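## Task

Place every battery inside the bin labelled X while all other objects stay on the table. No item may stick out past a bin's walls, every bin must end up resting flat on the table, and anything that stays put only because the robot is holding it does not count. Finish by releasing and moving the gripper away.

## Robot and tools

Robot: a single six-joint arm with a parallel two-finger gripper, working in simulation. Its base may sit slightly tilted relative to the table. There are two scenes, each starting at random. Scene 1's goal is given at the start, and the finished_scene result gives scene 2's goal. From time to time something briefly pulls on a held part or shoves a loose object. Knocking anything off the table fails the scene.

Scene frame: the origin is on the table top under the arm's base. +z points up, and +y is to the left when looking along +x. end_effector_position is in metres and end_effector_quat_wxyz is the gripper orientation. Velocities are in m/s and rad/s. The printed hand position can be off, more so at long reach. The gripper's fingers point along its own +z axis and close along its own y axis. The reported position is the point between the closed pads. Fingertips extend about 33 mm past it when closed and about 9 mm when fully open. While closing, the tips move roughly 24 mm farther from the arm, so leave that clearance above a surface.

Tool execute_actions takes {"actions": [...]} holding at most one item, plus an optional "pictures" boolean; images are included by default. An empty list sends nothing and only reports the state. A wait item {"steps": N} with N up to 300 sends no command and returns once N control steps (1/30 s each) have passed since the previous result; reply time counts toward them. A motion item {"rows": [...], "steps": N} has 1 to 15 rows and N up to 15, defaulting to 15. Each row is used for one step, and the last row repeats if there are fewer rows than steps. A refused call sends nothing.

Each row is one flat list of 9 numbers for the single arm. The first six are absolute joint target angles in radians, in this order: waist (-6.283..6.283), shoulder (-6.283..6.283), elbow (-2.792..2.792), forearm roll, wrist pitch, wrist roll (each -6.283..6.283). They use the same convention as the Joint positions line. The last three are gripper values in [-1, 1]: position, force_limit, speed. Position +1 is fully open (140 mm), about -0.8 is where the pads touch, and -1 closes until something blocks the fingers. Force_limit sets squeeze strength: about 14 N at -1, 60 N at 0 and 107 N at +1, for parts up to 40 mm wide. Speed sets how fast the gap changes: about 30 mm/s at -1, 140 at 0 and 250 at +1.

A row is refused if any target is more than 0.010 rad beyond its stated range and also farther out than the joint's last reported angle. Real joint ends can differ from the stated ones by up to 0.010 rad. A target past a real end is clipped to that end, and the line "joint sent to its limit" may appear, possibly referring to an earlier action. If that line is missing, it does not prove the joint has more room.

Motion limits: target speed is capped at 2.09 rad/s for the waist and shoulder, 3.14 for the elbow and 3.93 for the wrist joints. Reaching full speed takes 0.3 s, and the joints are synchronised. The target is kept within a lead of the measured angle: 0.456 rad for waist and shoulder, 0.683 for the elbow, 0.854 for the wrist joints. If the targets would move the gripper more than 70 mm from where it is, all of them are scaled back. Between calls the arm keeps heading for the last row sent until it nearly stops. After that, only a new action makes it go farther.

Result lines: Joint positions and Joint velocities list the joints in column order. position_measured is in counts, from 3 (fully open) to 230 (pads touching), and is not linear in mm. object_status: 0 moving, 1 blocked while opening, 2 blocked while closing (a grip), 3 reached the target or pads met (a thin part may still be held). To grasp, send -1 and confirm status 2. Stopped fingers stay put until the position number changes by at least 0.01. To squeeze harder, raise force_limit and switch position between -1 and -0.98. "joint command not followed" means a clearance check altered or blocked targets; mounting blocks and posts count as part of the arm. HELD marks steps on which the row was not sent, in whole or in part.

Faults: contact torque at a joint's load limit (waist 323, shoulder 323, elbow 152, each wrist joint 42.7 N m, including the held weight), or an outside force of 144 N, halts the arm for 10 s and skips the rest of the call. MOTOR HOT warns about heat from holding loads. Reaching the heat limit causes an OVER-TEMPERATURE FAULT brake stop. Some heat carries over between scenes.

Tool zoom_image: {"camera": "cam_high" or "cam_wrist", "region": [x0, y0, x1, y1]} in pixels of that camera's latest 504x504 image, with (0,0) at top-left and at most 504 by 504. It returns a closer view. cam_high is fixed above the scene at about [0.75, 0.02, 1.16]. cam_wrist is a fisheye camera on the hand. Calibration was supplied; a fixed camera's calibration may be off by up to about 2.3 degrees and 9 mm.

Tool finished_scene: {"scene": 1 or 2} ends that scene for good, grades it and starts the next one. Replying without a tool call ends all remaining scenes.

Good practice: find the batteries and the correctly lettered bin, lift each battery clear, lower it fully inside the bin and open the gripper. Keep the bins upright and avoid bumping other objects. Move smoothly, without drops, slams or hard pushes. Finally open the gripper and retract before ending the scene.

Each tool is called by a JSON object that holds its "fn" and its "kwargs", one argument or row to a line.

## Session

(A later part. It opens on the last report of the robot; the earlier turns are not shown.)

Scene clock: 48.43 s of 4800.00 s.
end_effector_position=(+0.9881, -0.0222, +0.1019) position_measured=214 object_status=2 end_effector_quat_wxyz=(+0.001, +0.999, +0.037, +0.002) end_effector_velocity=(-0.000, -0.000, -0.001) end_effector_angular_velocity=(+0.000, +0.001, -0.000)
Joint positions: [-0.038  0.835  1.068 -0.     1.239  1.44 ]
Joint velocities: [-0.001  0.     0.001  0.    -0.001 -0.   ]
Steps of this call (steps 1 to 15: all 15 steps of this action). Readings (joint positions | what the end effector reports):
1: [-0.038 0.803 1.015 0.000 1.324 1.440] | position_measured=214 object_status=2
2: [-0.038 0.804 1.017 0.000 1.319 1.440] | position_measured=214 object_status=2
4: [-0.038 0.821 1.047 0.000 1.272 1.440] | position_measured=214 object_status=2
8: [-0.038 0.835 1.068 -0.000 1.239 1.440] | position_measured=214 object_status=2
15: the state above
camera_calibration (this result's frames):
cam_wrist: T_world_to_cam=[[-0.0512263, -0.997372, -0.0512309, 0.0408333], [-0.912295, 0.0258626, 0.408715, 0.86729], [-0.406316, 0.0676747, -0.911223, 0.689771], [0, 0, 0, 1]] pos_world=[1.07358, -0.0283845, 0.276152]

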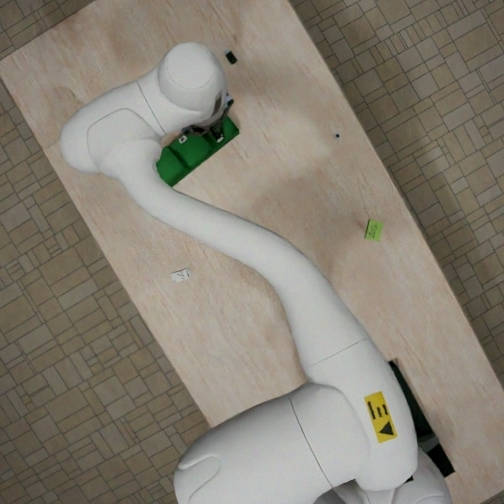

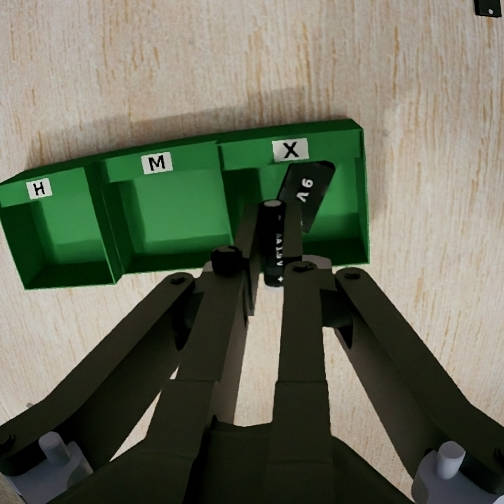

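{"fn": "execute_actions", "kwargs": {
  "actions": [
    {"rows":[[-0.038,0.8347,1.0682,0,1.2387,1.44,-0.3,0,1]],"steps":10}
  ],
  "pictures": false
}}

{"fn": "execute_actions", "kwargs": {
  "actions": [
    {"rows":[[-0.038,0.8028,1.0148,0,1.324,1.44,-0.3,0,1]],"steps":10}
  ],
  "pictures": false
}}

{"fn": "execute_actions", "kwargs": {
  "actions": [
    {"rows":[[-0.3786,0.6351,1.3312,0,1.1753,1.2,0.2,0,1]]}
  ],
  "pictures": false
}}

{"fn": "execute_actions", "kwargs": {
  "actions": [
    {"steps":35}
  ]
}}

{"fn": "zoom_image", "kwargs": {
  "camera": "cam_wrist",
  "region": [150, 100, 400, 350]
}}

{"fn": "zoom_image", "kwargs": {
  "camera": "cam_high",
  "region": [130, 80, 270, 220]
}}

Scene clock: 51.87 s of 4800.00 s.
end_effector_position=(+0.9881, -0.0221, +0.1019) position_measured=167 object_status=0 end_effector_quat_wxyz=(+0.001, +0.999, +0.037, +0.002) end_effector_velocity=(+0.000, -0.001, +0.000) end_effector_angular_velocity=(+0.000, -0.000, -0.001)
Joint positions: [-0.038  0.835  1.068  0.     1.239  1.44 ]
Joint velocities: [-0.001  0.    -0.001  0.     0.    -0.   ]
Steps of this call (steps 1 to 15: the robot went on to your last target; steps 16 to 90: nothing new was sent; then 0.10 s passed at rest; steps 91 to 100: all 10 steps of this action). Readings (joint positions | what the end effector reports):
91: [-0.038 0.835 1.068 0.000 1.239 1.440] | position_measured=214 object_status=0
92: [-0.038 0.835 1.068 0.000 1.239 1.440] | position_measured=214 object_status=0
94: [-0.038 0.835 1.068 0.000 1.239 1.440] | position_measured=193 object_status=0
98: [-0.038 0.835 1.068 0.000 1.239 1.440] | position_measured=167 object_status=0
100: the state above

Scene clock: 52.20 s of 4800.00 s.
end_effector_position=(+0.9877, -0.0219, +0.1617) position_measured=167 object_status=3 end_effector_quat_wxyz=(+0.001, +0.999, +0.037, +0.002) end_effector_velocity=(-0.001, -0.000, -0.002) end_effector_angular_velocity=(+0.000, +0.004, -0.000)
Joint positions: [-0.038  0.803  1.015  0.     1.324  1.44 ]
Joint velocities: [-0.     0.002 -0.    -0.     0.002  0.   ]
Steps of this call (steps 1 to 10: all 10 steps of this action). Readings (joint positions | what the end effector reports):
1: [-0.038 0.835 1.068 0.000 1.239 1.440] | position_measured=167 object_status=0
2: [-0.038 0.833 1.066 0.000 1.244 1.440] | position_measured=167 object_status=0
4: [-0.038 0.816 1.036 0.000 1.290 1.440] | position_measured=167 object_status=3
8: [-0.038 0.803 1.015 0.000 1.324 1.440] | position_measured=167 object_status=3
10: the state above

Scene clock: 52.70 s of 4800.00 s.
end_effector_position=(+0.8954, -0.2216, +0.1560) position_measured=104 object_status=3 end_effector_quat_wxyz=(+0.001, +1.000, +0.004, +0.002) end_effector_velocity=(-0.273, -0.418, -0.017) end_effector_angular_velocity=(+0.000, -0.001, -0.153)
Joint positions: [-0.261  0.693  1.222 -0.     1.227  1.283]
Joint velocities: [-0.517 -0.257  0.481 -0.    -0.225 -0.364]
Steps of this call (steps 1 to 15: all 15 steps of this action). Readings (joint positions | what the end effector reports):
1: [-0.038 0.803 1.015 0.000 1.324 1.440] | position_measured=167 object_status=0
2: [-0.041 0.802 1.018 0.000 1.323 1.438] | position_measured=164 object_status=0
4: [-0.068 0.788 1.044 0.000 1.310 1.418] | position_measured=137 object_status=0
8: [-0.139 0.753 1.110 -0.000 1.280 1.368] | position_measured=104 object_status=0
15: the state above

Scene clock: 53.87 s of 4800.00 s.
end_effector_position=(+0.8275, -0.3105, +0.1516) position_measured=104 object_status=3 end_effector_quat_wxyz=(+0.001, +1.000, -0.014, +0.002) end_effector_velocity=(-0.000, -0.000, -0.001) end_effector_angular_velocity=(+0.000, +0.001, -0.000)
Joint positions: [-0.379  0.635  1.331  0.     1.175  1.2  ]
Joint velocities: [-0.     0.001  0.    -0.     0.    -0.   ]
Steps of this call (steps 1 to 30: the robot went on to your last target; steps 31 to 35: nothing new was sent). Readings (joint positions | what the end effector reports):
1: [-0.278 0.685 1.238 -0.000 1.219 1.271] | position_measured=104 object_status=3
2: [-0.296 0.676 1.255 -0.000 1.211 1.258] | position_measured=104 object_status=3
4: [-0.331 0.658 1.287 -0.000 1.196 1.233] | position_measured=104 object_status=3
8: [-0.378 0.636 1.330 -0.000 1.176 1.201] | position_measured=104 object_status=3
35: the state above
The arm was judged still, so your last target was given up. Only a new action makes it travel on or press farther. Fingers that are still opening or closing keep moving.
camera_calibration (this result's frames):
cam_wrist: T_world_to_cam=[[-0.151088, -0.987169, -0.0516732, -0.166511], [-0.90517, 0.11715, 0.408588, 0.730443], [-0.397291, 0.108506, -0.911255, 0.694519], [0, 0, 0, 1]] pos_world=[0.911944, -0.325305, 0.32583]

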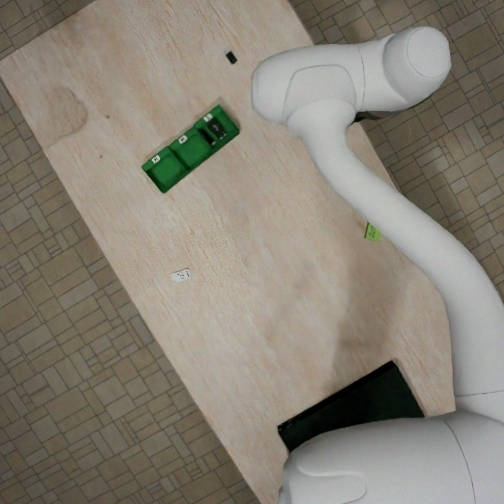

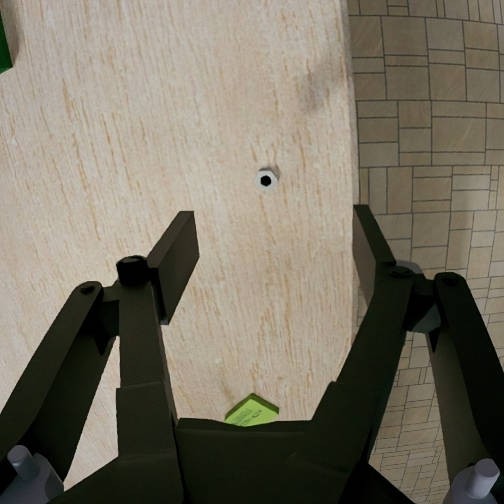

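Region (150, 100, 400, 350) of cam_wrist's 504x504 image, scaled by 2.016, with more detail than that image has.

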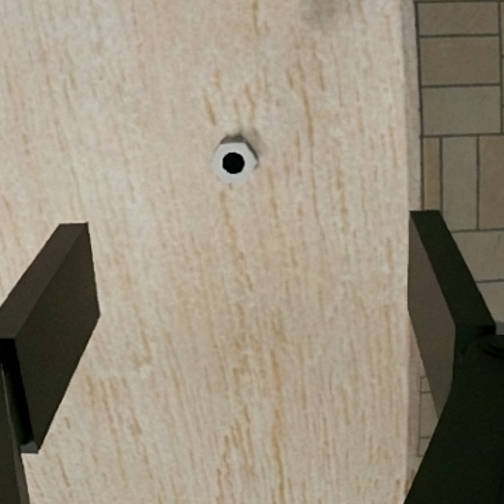

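Region (130, 80, 270, 220) of cam_high's 504x504 image, scaled by 3.600, with more detail than that image has.

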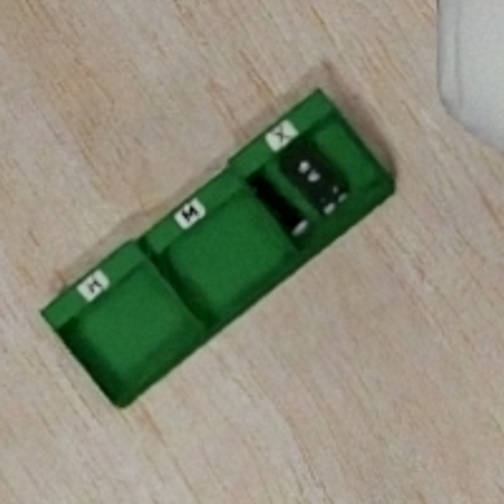

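A nut; both batteries are in.

{"fn": "finished_scene", "kwargs": {
  "scene": 1
}}

The scene is finished: the task was done.


## Next scene

Place every battery inside the bin labelled F while all other objects stay on the table. No item may stick out past a bin's walls, every bin must end up resting flat on the table, and anything that stays put only because the robot is holding it does not count. Finish by releasing and moving the gripper away.

{"fn": "execute_actions", "kwargs": {
  "actions": []
}}

Scene clock: 0.00 s of 4800.00 s.
end_effector_position=(+0.8938, -0.0714, +0.2765) position_measured=3 object_status=3 end_effector_quat_wxyz=(+0.013, -0.207, +0.978, -0.031) end_effector_velocity=(+0.000, +0.001, +0.001) end_effector_angular_velocity=(+0.001, -0.001, +0.001)
Joint positions: [-0.081  0.574  1.2   -0.051  1.328  4.205]
Joint velocities: [ 0.001 -0.    -0.001  0.001  0.     0.   ]
camera_calibration (this result's frames):
cam_wrist: T_world_to_cam=[[-0.285412, 0.951143, -0.117754, 0.362675], [0.848869, 0.307916, 0.429662, -0.848582], [0.444929, 0.0226735, -0.895279, 0.0454388], [0, 0, 0, 1]] pos_world=[0.80363, -0.0846943, 0.44799]

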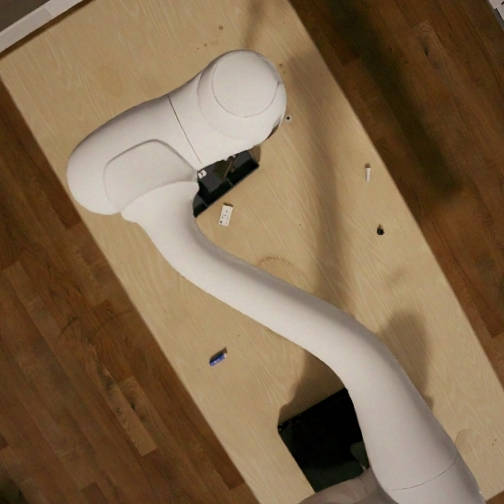

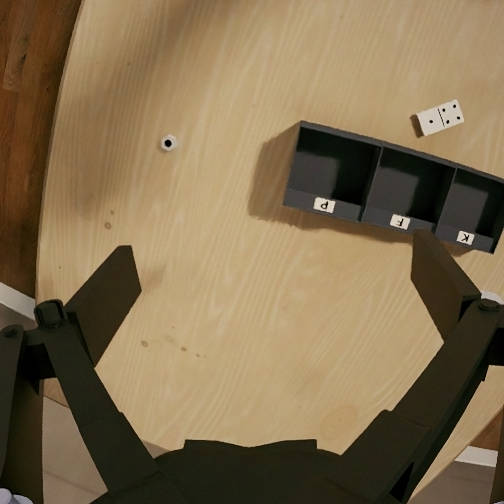

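{"fn": "execute_actions", "kwargs": {
  "actions": [
    {"rows":[[-2.2,0.0,1.6,0,1.54,1.5,1,0,1]]}
  ],
  "pictures": false
}}

{"fn": "execute_actions", "kwargs": {
  "actions": [
    {"steps":90}
  ]
}}

{"fn": "zoom_image", "kwargs": {
  "camera": "cam_high",
  "region": [100, 80, 420, 400]
}}

Scene clock: 2.43 s of 4800.00 s.
end_effector_position=(+0.7455, -0.2154, +0.3623) position_measured=3 object_status=3 end_effector_quat_wxyz=(-0.004, -0.295, +0.955, -0.017) end_effector_velocity=(-0.348, -0.300, +0.182) end_effector_angular_velocity=(+0.036, +0.027, +0.444)
Joint positions: [-0.293  0.366  1.356 -0.031  1.411  3.806]
Joint velocities: [-0.52  -0.451  0.3    0.038  0.158 -0.976]
Steps of this call (steps 1 to 58: nothing new was sent; steps 59 to 73: all 15 steps of this action). Readings (joint positions | what the end effector reports):
59: [-0.081 0.574 1.200 -0.051 1.328 4.205] | position_measured=3 object_status=3
60: [-0.084 0.571 1.202 -0.051 1.329 4.200] | position_measured=3 object_status=3
62: [-0.110 0.544 1.226 -0.048 1.342 4.148] | position_measured=3 object_status=3
66: [-0.176 0.478 1.280 -0.041 1.370 4.025] | position_measured=3 object_status=3
73: the state above

Scene clock: 5.43 s of 4800.00 s.
end_effector_position=(-0.3121, -0.4656, +0.4672) position_measured=3 object_status=3 end_effector_quat_wxyz=(+0.001, -0.476, +0.879, -0.002) end_effector_velocity=(-0.001, +0.001, +0.000) end_effector_angular_velocity=(-0.000, +0.000, -0.002)
Joint positions: [-2.2  -0.    1.6   0.    1.54  1.5 ]
Joint velocities: [-0.002 -0.001  0.    -0.    -0.     0.   ]
Steps of this call (steps 1 to 90: the robot went on to your last target). Readings (joint positions | what the end effector reports):
1: [-0.311 0.351 1.366 -0.030 1.416 3.773] | position_measured=3 object_status=3
2: [-0.329 0.336 1.376 -0.029 1.422 3.739] | position_measured=3 object_status=3
4: [-0.367 0.308 1.395 -0.026 1.432 3.669] | position_measured=3 object_status=3
8: [-0.445 0.255 1.430 -0.022 1.450 3.522] | position_measured=3 object_status=3
90: the state above
camera_calibration (this result's frames):
cam_wrist: T_world_to_cam=[[-0.761849, 0.645146, -0.0580689, 0.0968521], [0.570398, 0.71065, 0.411853, 0.323437], [0.306972, 0.280647, -0.909398, 0.84526], [0, 0, 0, 1]] pos_world=[-0.370172, -0.529554, 0.641093]

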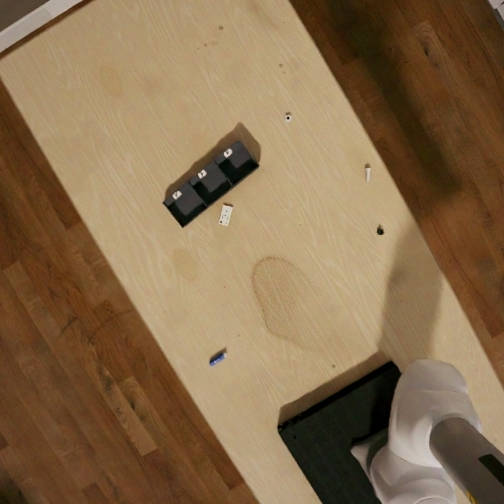

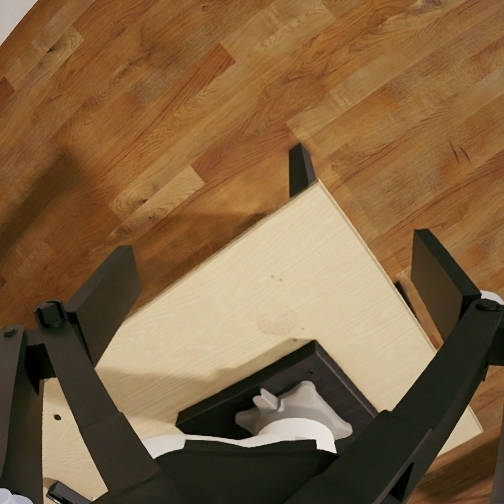

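Region (100, 80, 420, 400) of cam_high's 504x504 image, scaled by 1.575, with more detail than that image has.

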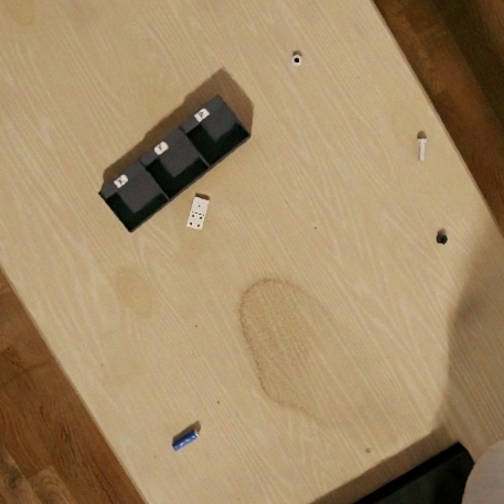

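{"fn": "execute_actions", "kwargs": {
  "actions": [
    {"rows":[[0.49,0.1495,2.0533,0,0.9388,0.49,1,0,1]]}
  ],
  "pictures": false
}}

{"fn": "execute_actions", "kwargs": {
  "actions": [
    {"steps":100}
  ]
}}

Scene clock: 8.40 s of 4800.00 s.
end_effector_position=(-0.1923, -0.5436, +0.3174) position_measured=3 object_status=3 end_effector_quat_wxyz=(-0.000, +0.745, -0.667, +0.002) end_effector_velocity=(+0.353, -0.116, -0.278) end_effector_angular_velocity=(-0.003, +0.002, +1.525)
Joint positions: [-1.949  0.067  1.804 -0.     1.27   1.063]
Joint velocities: [ 0.641  0.127  0.386  0.    -0.51  -0.884]
Steps of this call (steps 1 to 15: the robot went on to your last target; steps 16 to 74: nothing new was sent; steps 75 to 89: all 15 steps of this action). Readings (joint positions | what the end effector reports):
75: [-2.200 0.000 1.600 -0.000 1.540 1.500] | position_measured=3 object_status=3
76: [-2.197 0.001 1.603 -0.000 1.537 1.494] | position_measured=3 object_status=3
78: [-2.170 0.010 1.630 -0.000 1.500 1.442] | position_measured=3 object_status=3
82: [-2.093 0.033 1.701 -0.000 1.406 1.298] | position_measured=3 object_status=3
89: the state above

Scene clock: 11.73 s of 4800.00 s.
end_effector_position=(+0.4683, +0.2773, +0.1478) position_measured=3 object_status=3 end_effector_quat_wxyz=(+0.002, +0.714, +0.700, +0.001) end_effector_velocity=(-0.000, -0.000, -0.000) end_effector_angular_velocity=(-0.000, +0.001, -0.001)
Joint positions: [0.49  0.15  2.053 0.    0.939 0.49 ]
Joint velocities: [-0.     0.     0.001  0.     0.     0.   ]
Steps of this call (steps 1 to 100: the robot went on to your last target). Readings (joint positions | what the end effector reports):
1: [-1.927 0.071 1.817 -0.000 1.253 1.033] | position_measured=3 object_status=3
2: [-1.905 0.076 1.829 -0.000 1.237 1.005] | position_measured=3 object_status=3
4: [-1.860 0.083 1.852 -0.000 1.206 0.952] | position_measured=3 object_status=3
8: [-1.766 0.097 1.893 -0.000 1.151 0.857] | position_measured=3 object_status=3
100: the state above
camera_calibration (this result's frames):
cam_wrist: T_world_to_cam=[[0.988391, -0.143837, -0.0489218, -0.408593], [-0.110964, -0.903389, 0.414217, 0.248187], [-0.103775, -0.40398, -0.908863, 0.488912], [0, 0, 0, 1]] pos_world=[0.482127, 0.362949, 0.321562]

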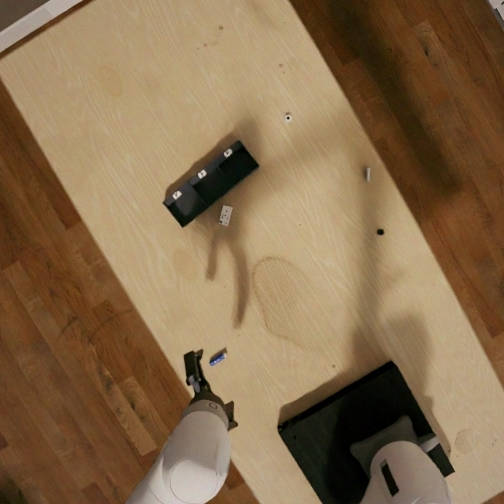

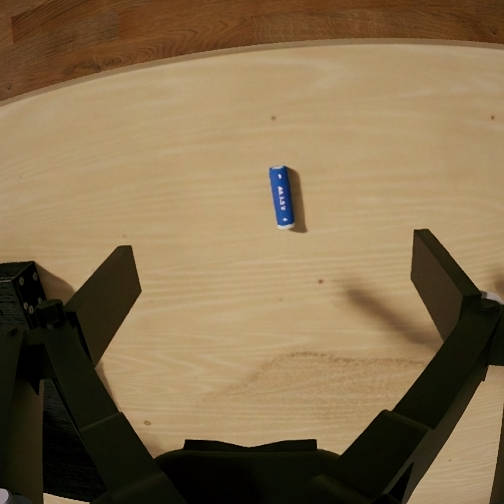

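{"fn": "execute_actions", "kwargs": {
  "actions": [
    {"rows":[[0.4645,0.1495,2.0533,0,0.9388,0.31,0.2,0,1]],"steps":10}
  ],
  "pictures": false
}}

{"fn": "execute_actions", "kwargs": {
  "actions": [
    {"rows":[[0.4645,0.2912,2.1388,0,0.7116,0.31,0.2,0,1]]}
  ],
  "pictures": false
}}

{"fn": "execute_actions", "kwargs": {
  "actions": [
    {"steps":10}
  ]
}}

Scene clock: 16.80 s of 4800.00 s.
end_effector_position=(+0.4751, +0.2653, +0.1479) position_measured=104 object_status=0 end_effector_quat_wxyz=(+0.002, +0.658, +0.753, +0.001) end_effector_velocity=(+0.000, +0.001, +0.000) end_effector_angular_velocity=(+0.000, -0.001, +0.008)
Joint positions: [ 0.465  0.149  2.053 -0.     0.939  0.31 ]
Joint velocities: [ 0.001  0.    -0.001 -0.    -0.    -0.007]
Steps of this call (steps 1 to 30: the robot went on to your last target; steps 31 to 100: nothing new was sent; then 1.40 s passed at rest; steps 101 to 110: all 10 steps of this action). Readings (joint positions | what the end effector reports):
101: [0.490 0.149 2.053 -0.000 0.939 0.490] | position_measured=3 object_status=0
102: [0.489 0.149 2.053 -0.000 0.939 0.484] | position_measured=6 object_status=0
104: [0.482 0.149 2.053 -0.000 0.939 0.432] | position_measured=33 object_status=0
108: [0.465 0.149 2.053 -0.000 0.939 0.313] | position_measured=87 object_status=0
110: the state above

Scene clock: 17.30 s of 4800.00 s.
end_effector_position=(+0.4754, +0.2649, +0.0358) position_measured=104 object_status=3 end_effector_quat_wxyz=(+0.002, +0.658, +0.753, +0.001) end_effector_velocity=(-0.001, -0.001, -0.001) end_effector_angular_velocity=(-0.001, +0.001, +0.000)
Joint positions: [ 0.464  0.291  2.139 -0.     0.712  0.31 ]
Joint velocities: [-0.001  0.001  0.002 -0.    -0.001 -0.001]
Steps of this call (steps 1 to 15: all 15 steps of this action). Readings (joint positions | what the end effector reports):
1: [0.465 0.150 2.053 -0.000 0.939 0.310] | position_measured=104 object_status=0
2: [0.465 0.152 2.054 -0.000 0.934 0.310] | position_measured=104 object_status=0
4: [0.465 0.179 2.071 -0.000 0.889 0.310] | position_measured=104 object_status=0
8: [0.464 0.264 2.122 -0.000 0.756 0.310] | position_measured=104 object_status=3
15: the state above

Scene clock: 17.63 s of 4800.00 s.
end_effector_position=(+0.4753, +0.2649, +0.0356) position_measured=104 object_status=3 end_effector_quat_wxyz=(+0.002, +0.658, +0.753, +0.001) end_effector_velocity=(-0.000, -0.000, -0.000) end_effector_angular_velocity=(-0.000, +0.000, -0.001)
Joint positions: [ 0.464  0.291  2.139 -0.     0.712  0.31 ]
Joint velocities: [-0.001  0.     0.     0.    -0.     0.   ]
Steps of this call (steps 1 to 10: the robot went on to your last target). Readings (joint positions | what the end effector reports):
1: [0.464 0.291 2.139 -0.000 0.712 0.310] | position_measured=104 object_status=3
2: [0.464 0.291 2.139 -0.000 0.712 0.310] | position_measured=104 object_status=3
4: [0.464 0.291 2.139 -0.000 0.712 0.310] | position_measured=104 object_status=3
8: [0.464 0.291 2.139 -0.000 0.712 0.310] | position_measured=104 object_status=3
10: the state above
camera_calibration (this result's frames):
cam_wrist: T_world_to_cam=[[0.99874, 0.0100452, -0.0491649, -0.468539], [0.0295659, -0.909437, 0.41479, 0.219041], [-0.0405457, -0.415721, -0.908588, 0.355714], [0, 0, 0, 1]] pos_world=[0.475896, 0.351788, 0.209305]

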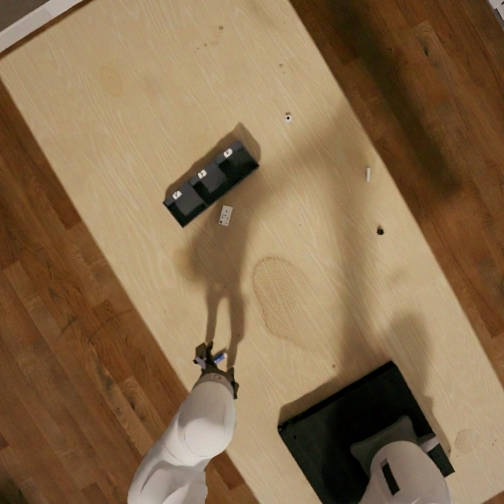

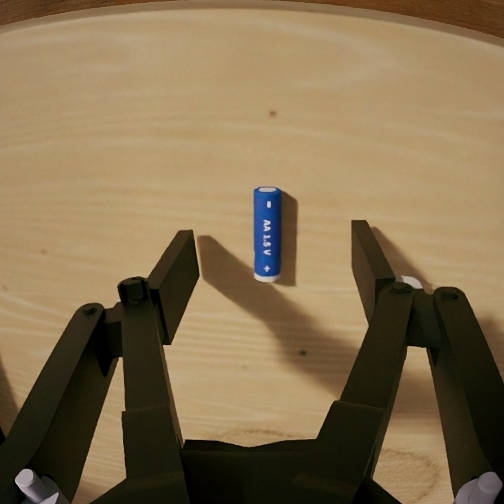

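{"fn": "execute_actions", "kwargs": {
  "actions": [
    {"rows":[[0.482,0.2912,2.1388,0,0.7116,0.33,0.2,0,1]],"steps":8}
  ],
  "pictures": false
}}

{"fn": "execute_actions", "kwargs": {
  "actions": [
    {"rows":[[0.482,0.2912,2.1388,0,0.7116,0.33,-1,0,1]]}
  ],
  "pictures": false
}}

{"fn": "execute_actions", "kwargs": {
  "actions": [
    {"steps":8}
  ],
  "pictures": false
}}

{"fn": "execute_actions", "kwargs": {
  "actions": [
    {"rows":[[0.482,0.1495,2.0533,0,0.9388,0.33,-1,0,1]],"steps":12}
  ],
  "pictures": false
}}

{"fn": "execute_actions", "kwargs": {
  "actions": [
    {"rows":[[0.008,0.6319,1.3174,0,1.1923,1.5,-1,0,1]]}
  ],
  "pictures": false
}}

{"fn": "execute_actions", "kwargs": {
  "actions": [
    {"steps":50}
  ]
}}

Scene clock: 21.40 s of 4800.00 s.
end_effector_position=(+0.4706, +0.2732, +0.0355) position_measured=104 object_status=3 end_effector_quat_wxyz=(+0.002, +0.659, +0.752, +0.000) end_effector_velocity=(-0.000, +0.000, +0.000) end_effector_angular_velocity=(-0.000, -0.001, -0.001)
Joint positions: [0.482 0.291 2.139 0.    0.712 0.33 ]
Joint velocities: [ 0.001 -0.001  0.001 -0.001 -0.     0.003]
Steps of this call (steps 1 to 15: the robot went on to your last target; steps 16 to 90: nothing new was sent; then 0.50 s passed at rest; steps 91 to 98: all 8 steps of this action). Readings (joint positions | what the end effector reports):
91: [0.465 0.291 2.139 0.000 0.712 0.310] | position_measured=104 object_status=3
92: [0.467 0.291 2.139 0.000 0.712 0.313] | position_measured=104 object_status=3
94: [0.479 0.291 2.139 0.000 0.712 0.327] | position_measured=104 object_status=3
98: the state above

Scene clock: 21.90 s of 4800.00 s.
end_effector_position=(+0.4706, +0.2732, +0.0356) position_measured=214 object_status=2 end_effector_quat_wxyz=(+0.002, +0.659, +0.752, +0.001) end_effector_velocity=(-0.000, -0.001, -0.000) end_effector_angular_velocity=(-0.000, +0.001, -0.001)
Joint positions: [0.482 0.291 2.139 0.    0.712 0.33 ]
Joint velocities: [-0.    -0.     0.001 -0.     0.     0.   ]
Steps of this call (steps 1 to 15: all 15 steps of this action). Readings (joint positions | what the end effector reports):
1: [0.482 0.291 2.139 0.000 0.712 0.330] | position_measured=104 object_status=0
2: [0.482 0.291 2.139 0.000 0.712 0.330] | position_measured=107 object_status=0
4: [0.482 0.291 2.139 0.000 0.712 0.330] | position_measured=134 object_status=0
8: [0.482 0.291 2.139 0.000 0.712 0.330] | position_measured=188 object_status=0
15: the state above

Scene clock: 22.17 s of 4800.00 s.
end_effector_position=(+0.4706, +0.2732, +0.0356) position_measured=214 object_status=2 end_effector_quat_wxyz=(+0.002, +0.659, +0.752, +0.001) end_effector_velocity=(+0.000, -0.000, +0.000) end_effector_angular_velocity=(+0.000, +0.000, -0.002)
Joint positions: [0.482 0.291 2.139 0.    0.712 0.33 ]
Joint velocities: [-0.001  0.    -0.     0.001 -0.    -0.   ]
Steps of this call (steps 1 to 8: the robot went on to your last target). Readings (joint positions | what the end effector reports):
1: [0.482 0.291 2.139 0.000 0.712 0.330] | position_measured=214 object_status=2
2: [0.482 0.291 2.139 0.000 0.712 0.330] | position_measured=214 object_status=2
4: [0.482 0.291 2.139 0.000 0.712 0.330] | position_measured=214 object_status=2
8: the state above

Scene clock: 22.57 s of 4800.00 s.
end_effector_position=(+0.4703, +0.2735, +0.1475) position_measured=214 object_status=2 end_effector_quat_wxyz=(+0.002, +0.659, +0.752, +0.000) end_effector_velocity=(-0.005, -0.003, +0.000) end_effector_angular_velocity=(-0.007, +0.015, -0.000)
Joint positions: [0.482 0.15  2.054 0.    0.938 0.33 ]
Joint velocities: [-0.001 -0.001  0.     0.     0.017 -0.   ]
Steps of this call (steps 1 to 12: all 12 steps of this action). Readings (joint positions | what the end effector reports):
1: [0.482 0.291 2.139 0.000 0.712 0.330] | position_measured=214 object_status=2
2: [0.482 0.289 2.138 0.000 0.716 0.330] | position_measured=214 object_status=2
4: [0.482 0.261 2.121 0.000 0.761 0.330] | position_measured=214 object_status=2
8: [0.482 0.177 2.070 0.000 0.895 0.330] | position_measured=214 object_status=2
12: the state above

Scene clock: 23.07 s of 4800.00 s.
end_effector_position=(+0.6703, +0.2109, +0.1673) position_measured=214 object_status=2 end_effector_quat_wxyz=(+0.002, +0.868, +0.496, +0.000) end_effector_velocity=(+0.415, -0.215, +0.019) end_effector_angular_velocity=(+0.006, -0.008, -1.638)
Joint positions: [0.275 0.36  1.733 0.    1.05  0.787]
Joint velocities: [-0.445  0.454 -0.694  0.     0.236  1.193]
Steps of this call (steps 1 to 15: all 15 steps of this action). Readings (joint positions | what the end effector reports):
1: [0.482 0.150 2.054 0.000 0.939 0.330] | position_measured=214 object_status=2
2: [0.479 0.152 2.049 0.000 0.941 0.336] | position_measured=214 object_status=2
4: [0.452 0.179 2.008 0.000 0.956 0.387] | position_measured=214 object_status=2
8: [0.382 0.250 1.901 0.000 0.993 0.523] | position_measured=214 object_status=2
15: the state above

Scene clock: 24.73 s of 4800.00 s.
end_effector_position=(+0.8855, +0.0246, +0.1610) position_measured=214 object_status=2 end_effector_quat_wxyz=(+0.001, +1.000, +0.030, +0.002) end_effector_velocity=(-0.000, -0.001, +0.000) end_effector_angular_velocity=(-0.000, +0.000, -0.001)
Joint positions: [0.008 0.632 1.317 0.    1.192 1.5  ]
Joint velocities: [-0.001 -0.     0.    -0.     0.    -0.   ]
Steps of this call (steps 1 to 45: the robot went on to your last target; steps 46 to 50: nothing new was sent). Readings (joint positions | what the end effector reports):
1: [0.260 0.376 1.710 0.000 1.058 0.827] | position_measured=214 object_status=2
2: [0.245 0.391 1.686 0.000 1.066 0.867] | position_measured=214 object_status=2
4: [0.215 0.421 1.639 0.000 1.082 0.947] | position_measured=214 object_status=2
8: [0.155 0.482 1.547 0.000 1.114 1.106] | position_measured=214 object_status=2
50: the state above
The arm was judged still, so your last target was given up. Only a new action makes it travel on or press farther. Fingers that are still opening or closing keep moving.
camera_calibration (this result's frames):
cam_wrist: T_world_to_cam=[[-0.0651544, -0.996556, -0.0513031, 0.0976245], [-0.911835, 0.0385733, 0.40874, 0.747628], [-0.405353, 0.0734112, -0.911208, 0.697807], [0, 0, 0, 1]] pos_world=[0.970932, 0.017223, 0.33527]

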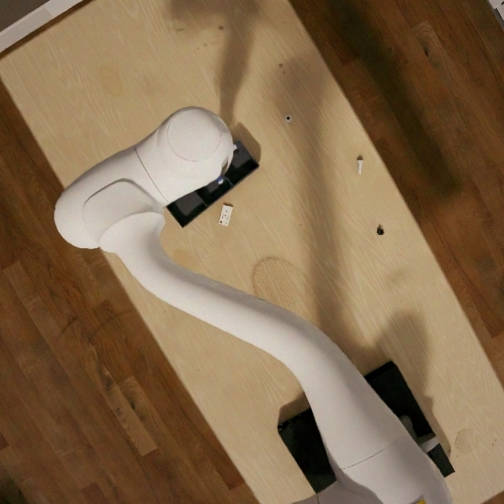

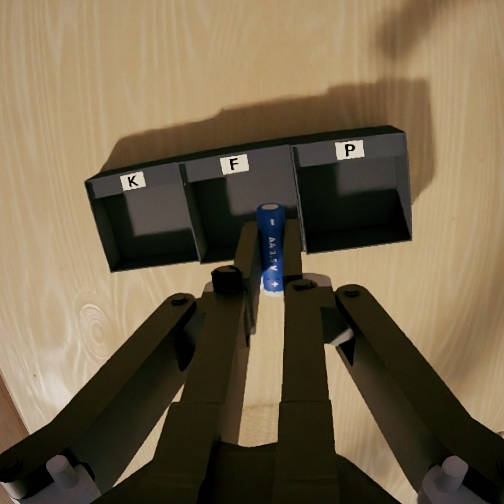

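{"fn": "execute_actions", "kwargs": {
  "actions": [
    {"rows":[[0.032,0.60,1.37,0,1.17,1.4,-1,0,1]],"steps":10}
  ],
  "pictures": false
}}

{"fn": "execute_actions", "kwargs": {
  "actions": [
    {"rows":[[0.032,0.6393,1.4236,0,1.0787,1.4,-1,0,1]]}
  ]
}}

Scene clock: 26.40 s of 4800.00 s.
end_effector_position=(+0.8647, +0.0456, +0.1617) position_measured=214 object_status=2 end_effector_quat_wxyz=(+0.001, +0.996, +0.091, +0.003) end_effector_velocity=(-0.002, +0.001, -0.002) end_effector_angular_velocity=(+0.000, +0.003, +0.003)
Joint positions: [ 0.032  0.6    1.37  -0.     1.17   1.4  ]
Joint velocities: [ 0.001  0.     0.004  0.001 -0.    -0.003]
Steps of this call (steps 1 to 40: nothing new was sent; steps 41 to 50: all 10 steps of this action). Readings (joint positions | what the end effector reports):
41: [0.008 0.632 1.317 -0.000 1.192 1.500] | position_measured=214 object_status=2
42: [0.009 0.630 1.320 -0.000 1.192 1.495] | position_measured=214 object_status=2
44: [0.021 0.615 1.346 -0.000 1.181 1.446] | position_measured=214 object_status=2
48: [0.032 0.600 1.370 -0.000 1.170 1.401] | position_measured=214 object_status=2
50: the state above

Scene clock: 26.90 s of 4800.00 s.
end_effector_position=(+0.8619, +0.0454, +0.1007) position_measured=214 object_status=2 end_effector_quat_wxyz=(+0.001, +0.996, +0.092, +0.002) end_effector_velocity=(-0.000, -0.000, +0.000) end_effector_angular_velocity=(+0.000, +0.000, -0.001)
Joint positions: [ 0.032  0.639  1.424 -0.     1.079  1.4  ]
Joint velocities: [-0.001 -0.     0.001  0.     0.     0.001]
Steps of this call (steps 1 to 15: all 15 steps of this action). Readings (joint positions | what the end effector reports):
1: [0.032 0.600 1.370 -0.000 1.170 1.400] | position_measured=214 object_status=2
2: [0.032 0.602 1.373 -0.000 1.164 1.400] | position_measured=214 object_status=2
4: [0.032 0.622 1.401 0.000 1.117 1.400] | position_measured=214 object_status=2
8: [0.032 0.639 1.423 -0.000 1.079 1.400] | position_measured=214 object_status=2
15: the state above
camera_calibration (this result's frames):
cam_wrist: T_world_to_cam=[[0.058568, -0.996991, -0.0507774, 0.00705039], [-0.909527, -0.0742584, 0.408957, 0.753059], [-0.411497, 0.0222316, -0.91114, 0.639295], [0, 0, 0, 1]] pos_world=[0.947583, 0.0487375, 0.274876]

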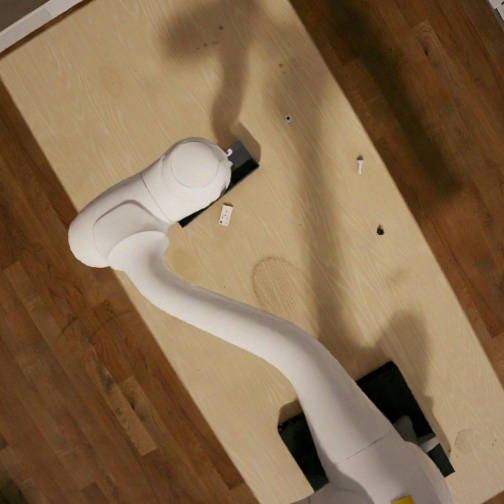

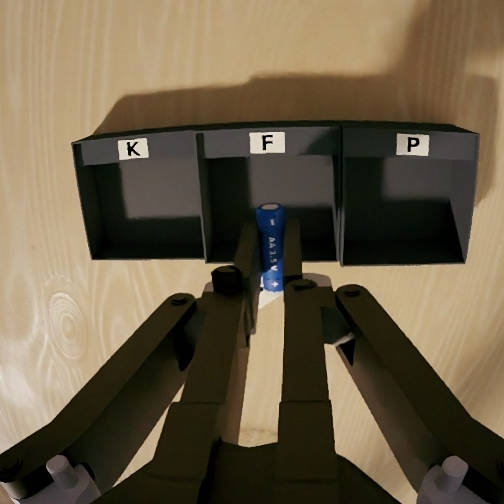

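{"fn": "execute_actions", "kwargs": {
  "actions": [
    {"rows":[[0.032,0.6393,1.4236,0,1.0787,1.4,-0.3,0,1]],"steps":10}
  ],
  "pictures": false
}}

{"fn": "execute_actions", "kwargs": {
  "actions": [
    {"rows":[[0.032,0.60,1.37,0,1.17,1.4,-0.3,0,1]],"steps":10}
  ],
  "pictures": false
}}

{"fn": "execute_actions", "kwargs": {
  "actions": [
    {"rows":[[-0.5027,0.2639,1.9067,0,0.971,1.07,0.2,0,1]]}
  ],
  "pictures": false
}}

{"fn": "execute_actions", "kwargs": {
  "actions": [
    {"steps":45}
  ]
}}

{"fn": "zoom_image", "kwargs": {
  "camera": "cam_wrist",
  "region": [150, 80, 400, 330]
}}

{"fn": "zoom_image", "kwargs": {
  "camera": "cam_high",
  "region": [130, 110, 290, 270]
}}

Scene clock: 30.27 s of 4800.00 s.
end_effector_position=(+0.8618, +0.0455, +0.1006) position_measured=167 object_status=0 end_effector_quat_wxyz=(+0.001, +0.996, +0.092, +0.002) end_effector_velocity=(+0.000, +0.000, +0.000) end_effector_angular_velocity=(+0.000, -0.001, +0.000)
Joint positions: [0.032 0.639 1.424 0.    1.079 1.4  ]
Joint velocities: [ 0. -0. -0.  0. -0. -0.]
Steps of this call (steps 1 to 15: the robot went on to your last target; steps 16 to 90: nothing new was sent; then 0.03 s passed at rest; steps 91 to 100: all 10 steps of this action). Readings (joint positions | what the end effector reports):
91: [0.032 0.639 1.424 0.000 1.079 1.400] | position_measured=214 object_status=0
92: [0.032 0.639 1.424 0.000 1.079 1.400] | position_measured=214 object_status=0
94: [0.032 0.639 1.424 0.000 1.079 1.400] | position_measured=192 object_status=0
98: [0.032 0.639 1.424 0.000 1.079 1.400] | position_measured=167 object_status=0
100: the state above

Scene clock: 30.60 s of 4800.00 s.
end_effector_position=(+0.8645, +0.0457, +0.1614) position_measured=167 object_status=3 end_effector_quat_wxyz=(+0.001, +0.996, +0.092, +0.003) end_effector_velocity=(+0.002, -0.001, +0.000) end_effector_angular_velocity=(+0.001, -0.000, -0.001)
Joint positions: [0.032 0.6   1.37  0.    1.17  1.4  ]
Joint velocities: [-0.001  0.002 -0.005  0.001  0.002 -0.   ]
Steps of this call (steps 1 to 10: all 10 steps of this action). Readings (joint positions | what the end effector reports):
1: [0.032 0.639 1.424 0.000 1.079 1.400] | position_measured=167 object_status=0
2: [0.032 0.637 1.421 0.000 1.084 1.400] | position_measured=167 object_status=0
4: [0.032 0.617 1.393 0.000 1.131 1.400] | position_measured=167 object_status=3
8: [0.032 0.600 1.371 0.000 1.170 1.400] | position_measured=167 object_status=3
10: the state above

Scene clock: 31.10 s of 4800.00 s.
end_effector_position=(+0.7493, -0.1348, +0.1626) position_measured=104 object_status=3 end_effector_quat_wxyz=(+0.001, +0.999, +0.049, +0.002) end_effector_velocity=(-0.317, -0.366, -0.009) end_effector_angular_velocity=(+0.002, +0.002, -0.224)
Joint positions: [-0.204  0.447  1.615 -0.     1.079  1.249]
Joint velocities: [-0.561 -0.345  0.55   0.    -0.202 -0.338]
Steps of this call (steps 1 to 15: all 15 steps of this action). Readings (joint positions | what the end effector reports):
1: [0.032 0.600 1.370 0.000 1.170 1.400] | position_measured=167 object_status=0
2: [0.029 0.598 1.373 0.000 1.169 1.398] | position_measured=164 object_status=0
4: [0.002 0.578 1.407 0.000 1.155 1.378] | position_measured=137 object_status=0
8: [-0.073 0.527 1.488 -0.000 1.126 1.328] | position_measured=104 object_status=0
15: the state above

Scene clock: 32.60 s of 4800.00 s.
end_effector_position=(+0.5569, -0.2806, +0.1496) position_measured=104 object_status=3 end_effector_quat_wxyz=(+0.001, +1.000, -0.011, +0.002) end_effector_velocity=(-0.000, +0.000, -0.000) end_effector_angular_velocity=(+0.000, +0.001, +0.000)
Joint positions: [-0.503  0.264  1.907  0.     0.971  1.07 ]
Joint velocities: [ 0.    -0.     0.001 -0.     0.     0.   ]
Steps of this call (steps 1 to 45: the robot went on to your last target). Readings (joint positions | what the end effector reports):
1: [-0.223 0.435 1.634 -0.000 1.072 1.238] | position_measured=104 object_status=3
2: [-0.242 0.423 1.653 -0.000 1.065 1.226] | position_measured=104 object_status=3
4: [-0.281 0.400 1.690 -0.000 1.051 1.203] | position_measured=104 object_status=3
8: [-0.360 0.351 1.767 -0.000 1.023 1.156] | position_measured=104 object_status=3
45: the state above
The arm was judged still, so your last target was given up. Only a new action makes it travel on or press farther. Fingers that are still opening or closing keep moving.
camera_calibration (this result's frames):
cam_wrist: T_world_to_cam=[[-0.145262, -0.988044, -0.0516479, -0.18155], [-0.90584, 0.111818, 0.408596, 0.481654], [-0.397936, 0.106138, -0.911253, 0.581693], [0, 0, 0, 1]] pos_world=[0.641405, -0.294977, 0.323891]

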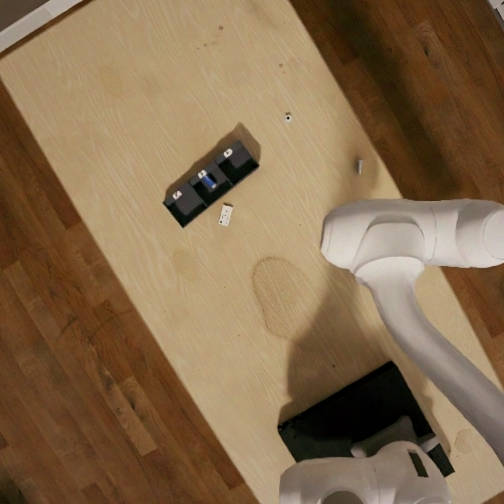

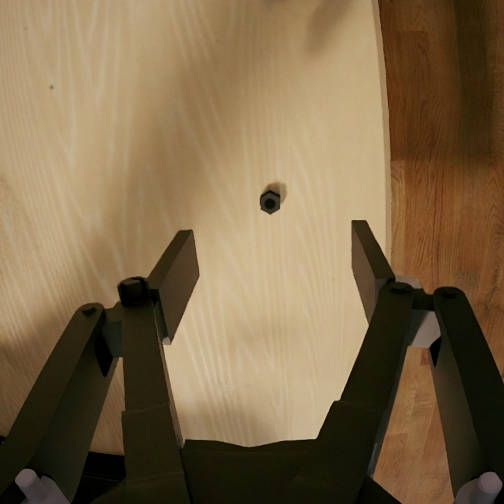

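Region (150, 80, 400, 330) of cam_wrist's 504x504 image, scaled by 2.016, with more detail than that image has.

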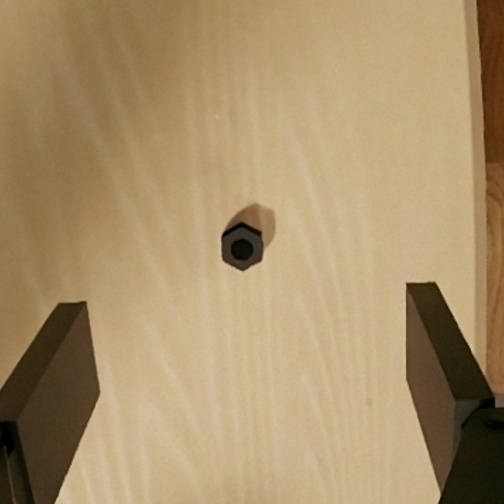

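Region (130, 110, 290, 270) of cam_high's 504x504 image, scaled by 3.150, with more detail than that image has.

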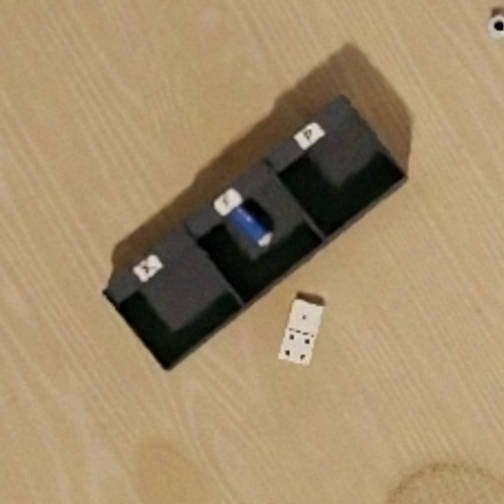

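{"fn": "finished_scene", "kwargs": {
  "scene": 2
}}

The scene is finished: the task was done.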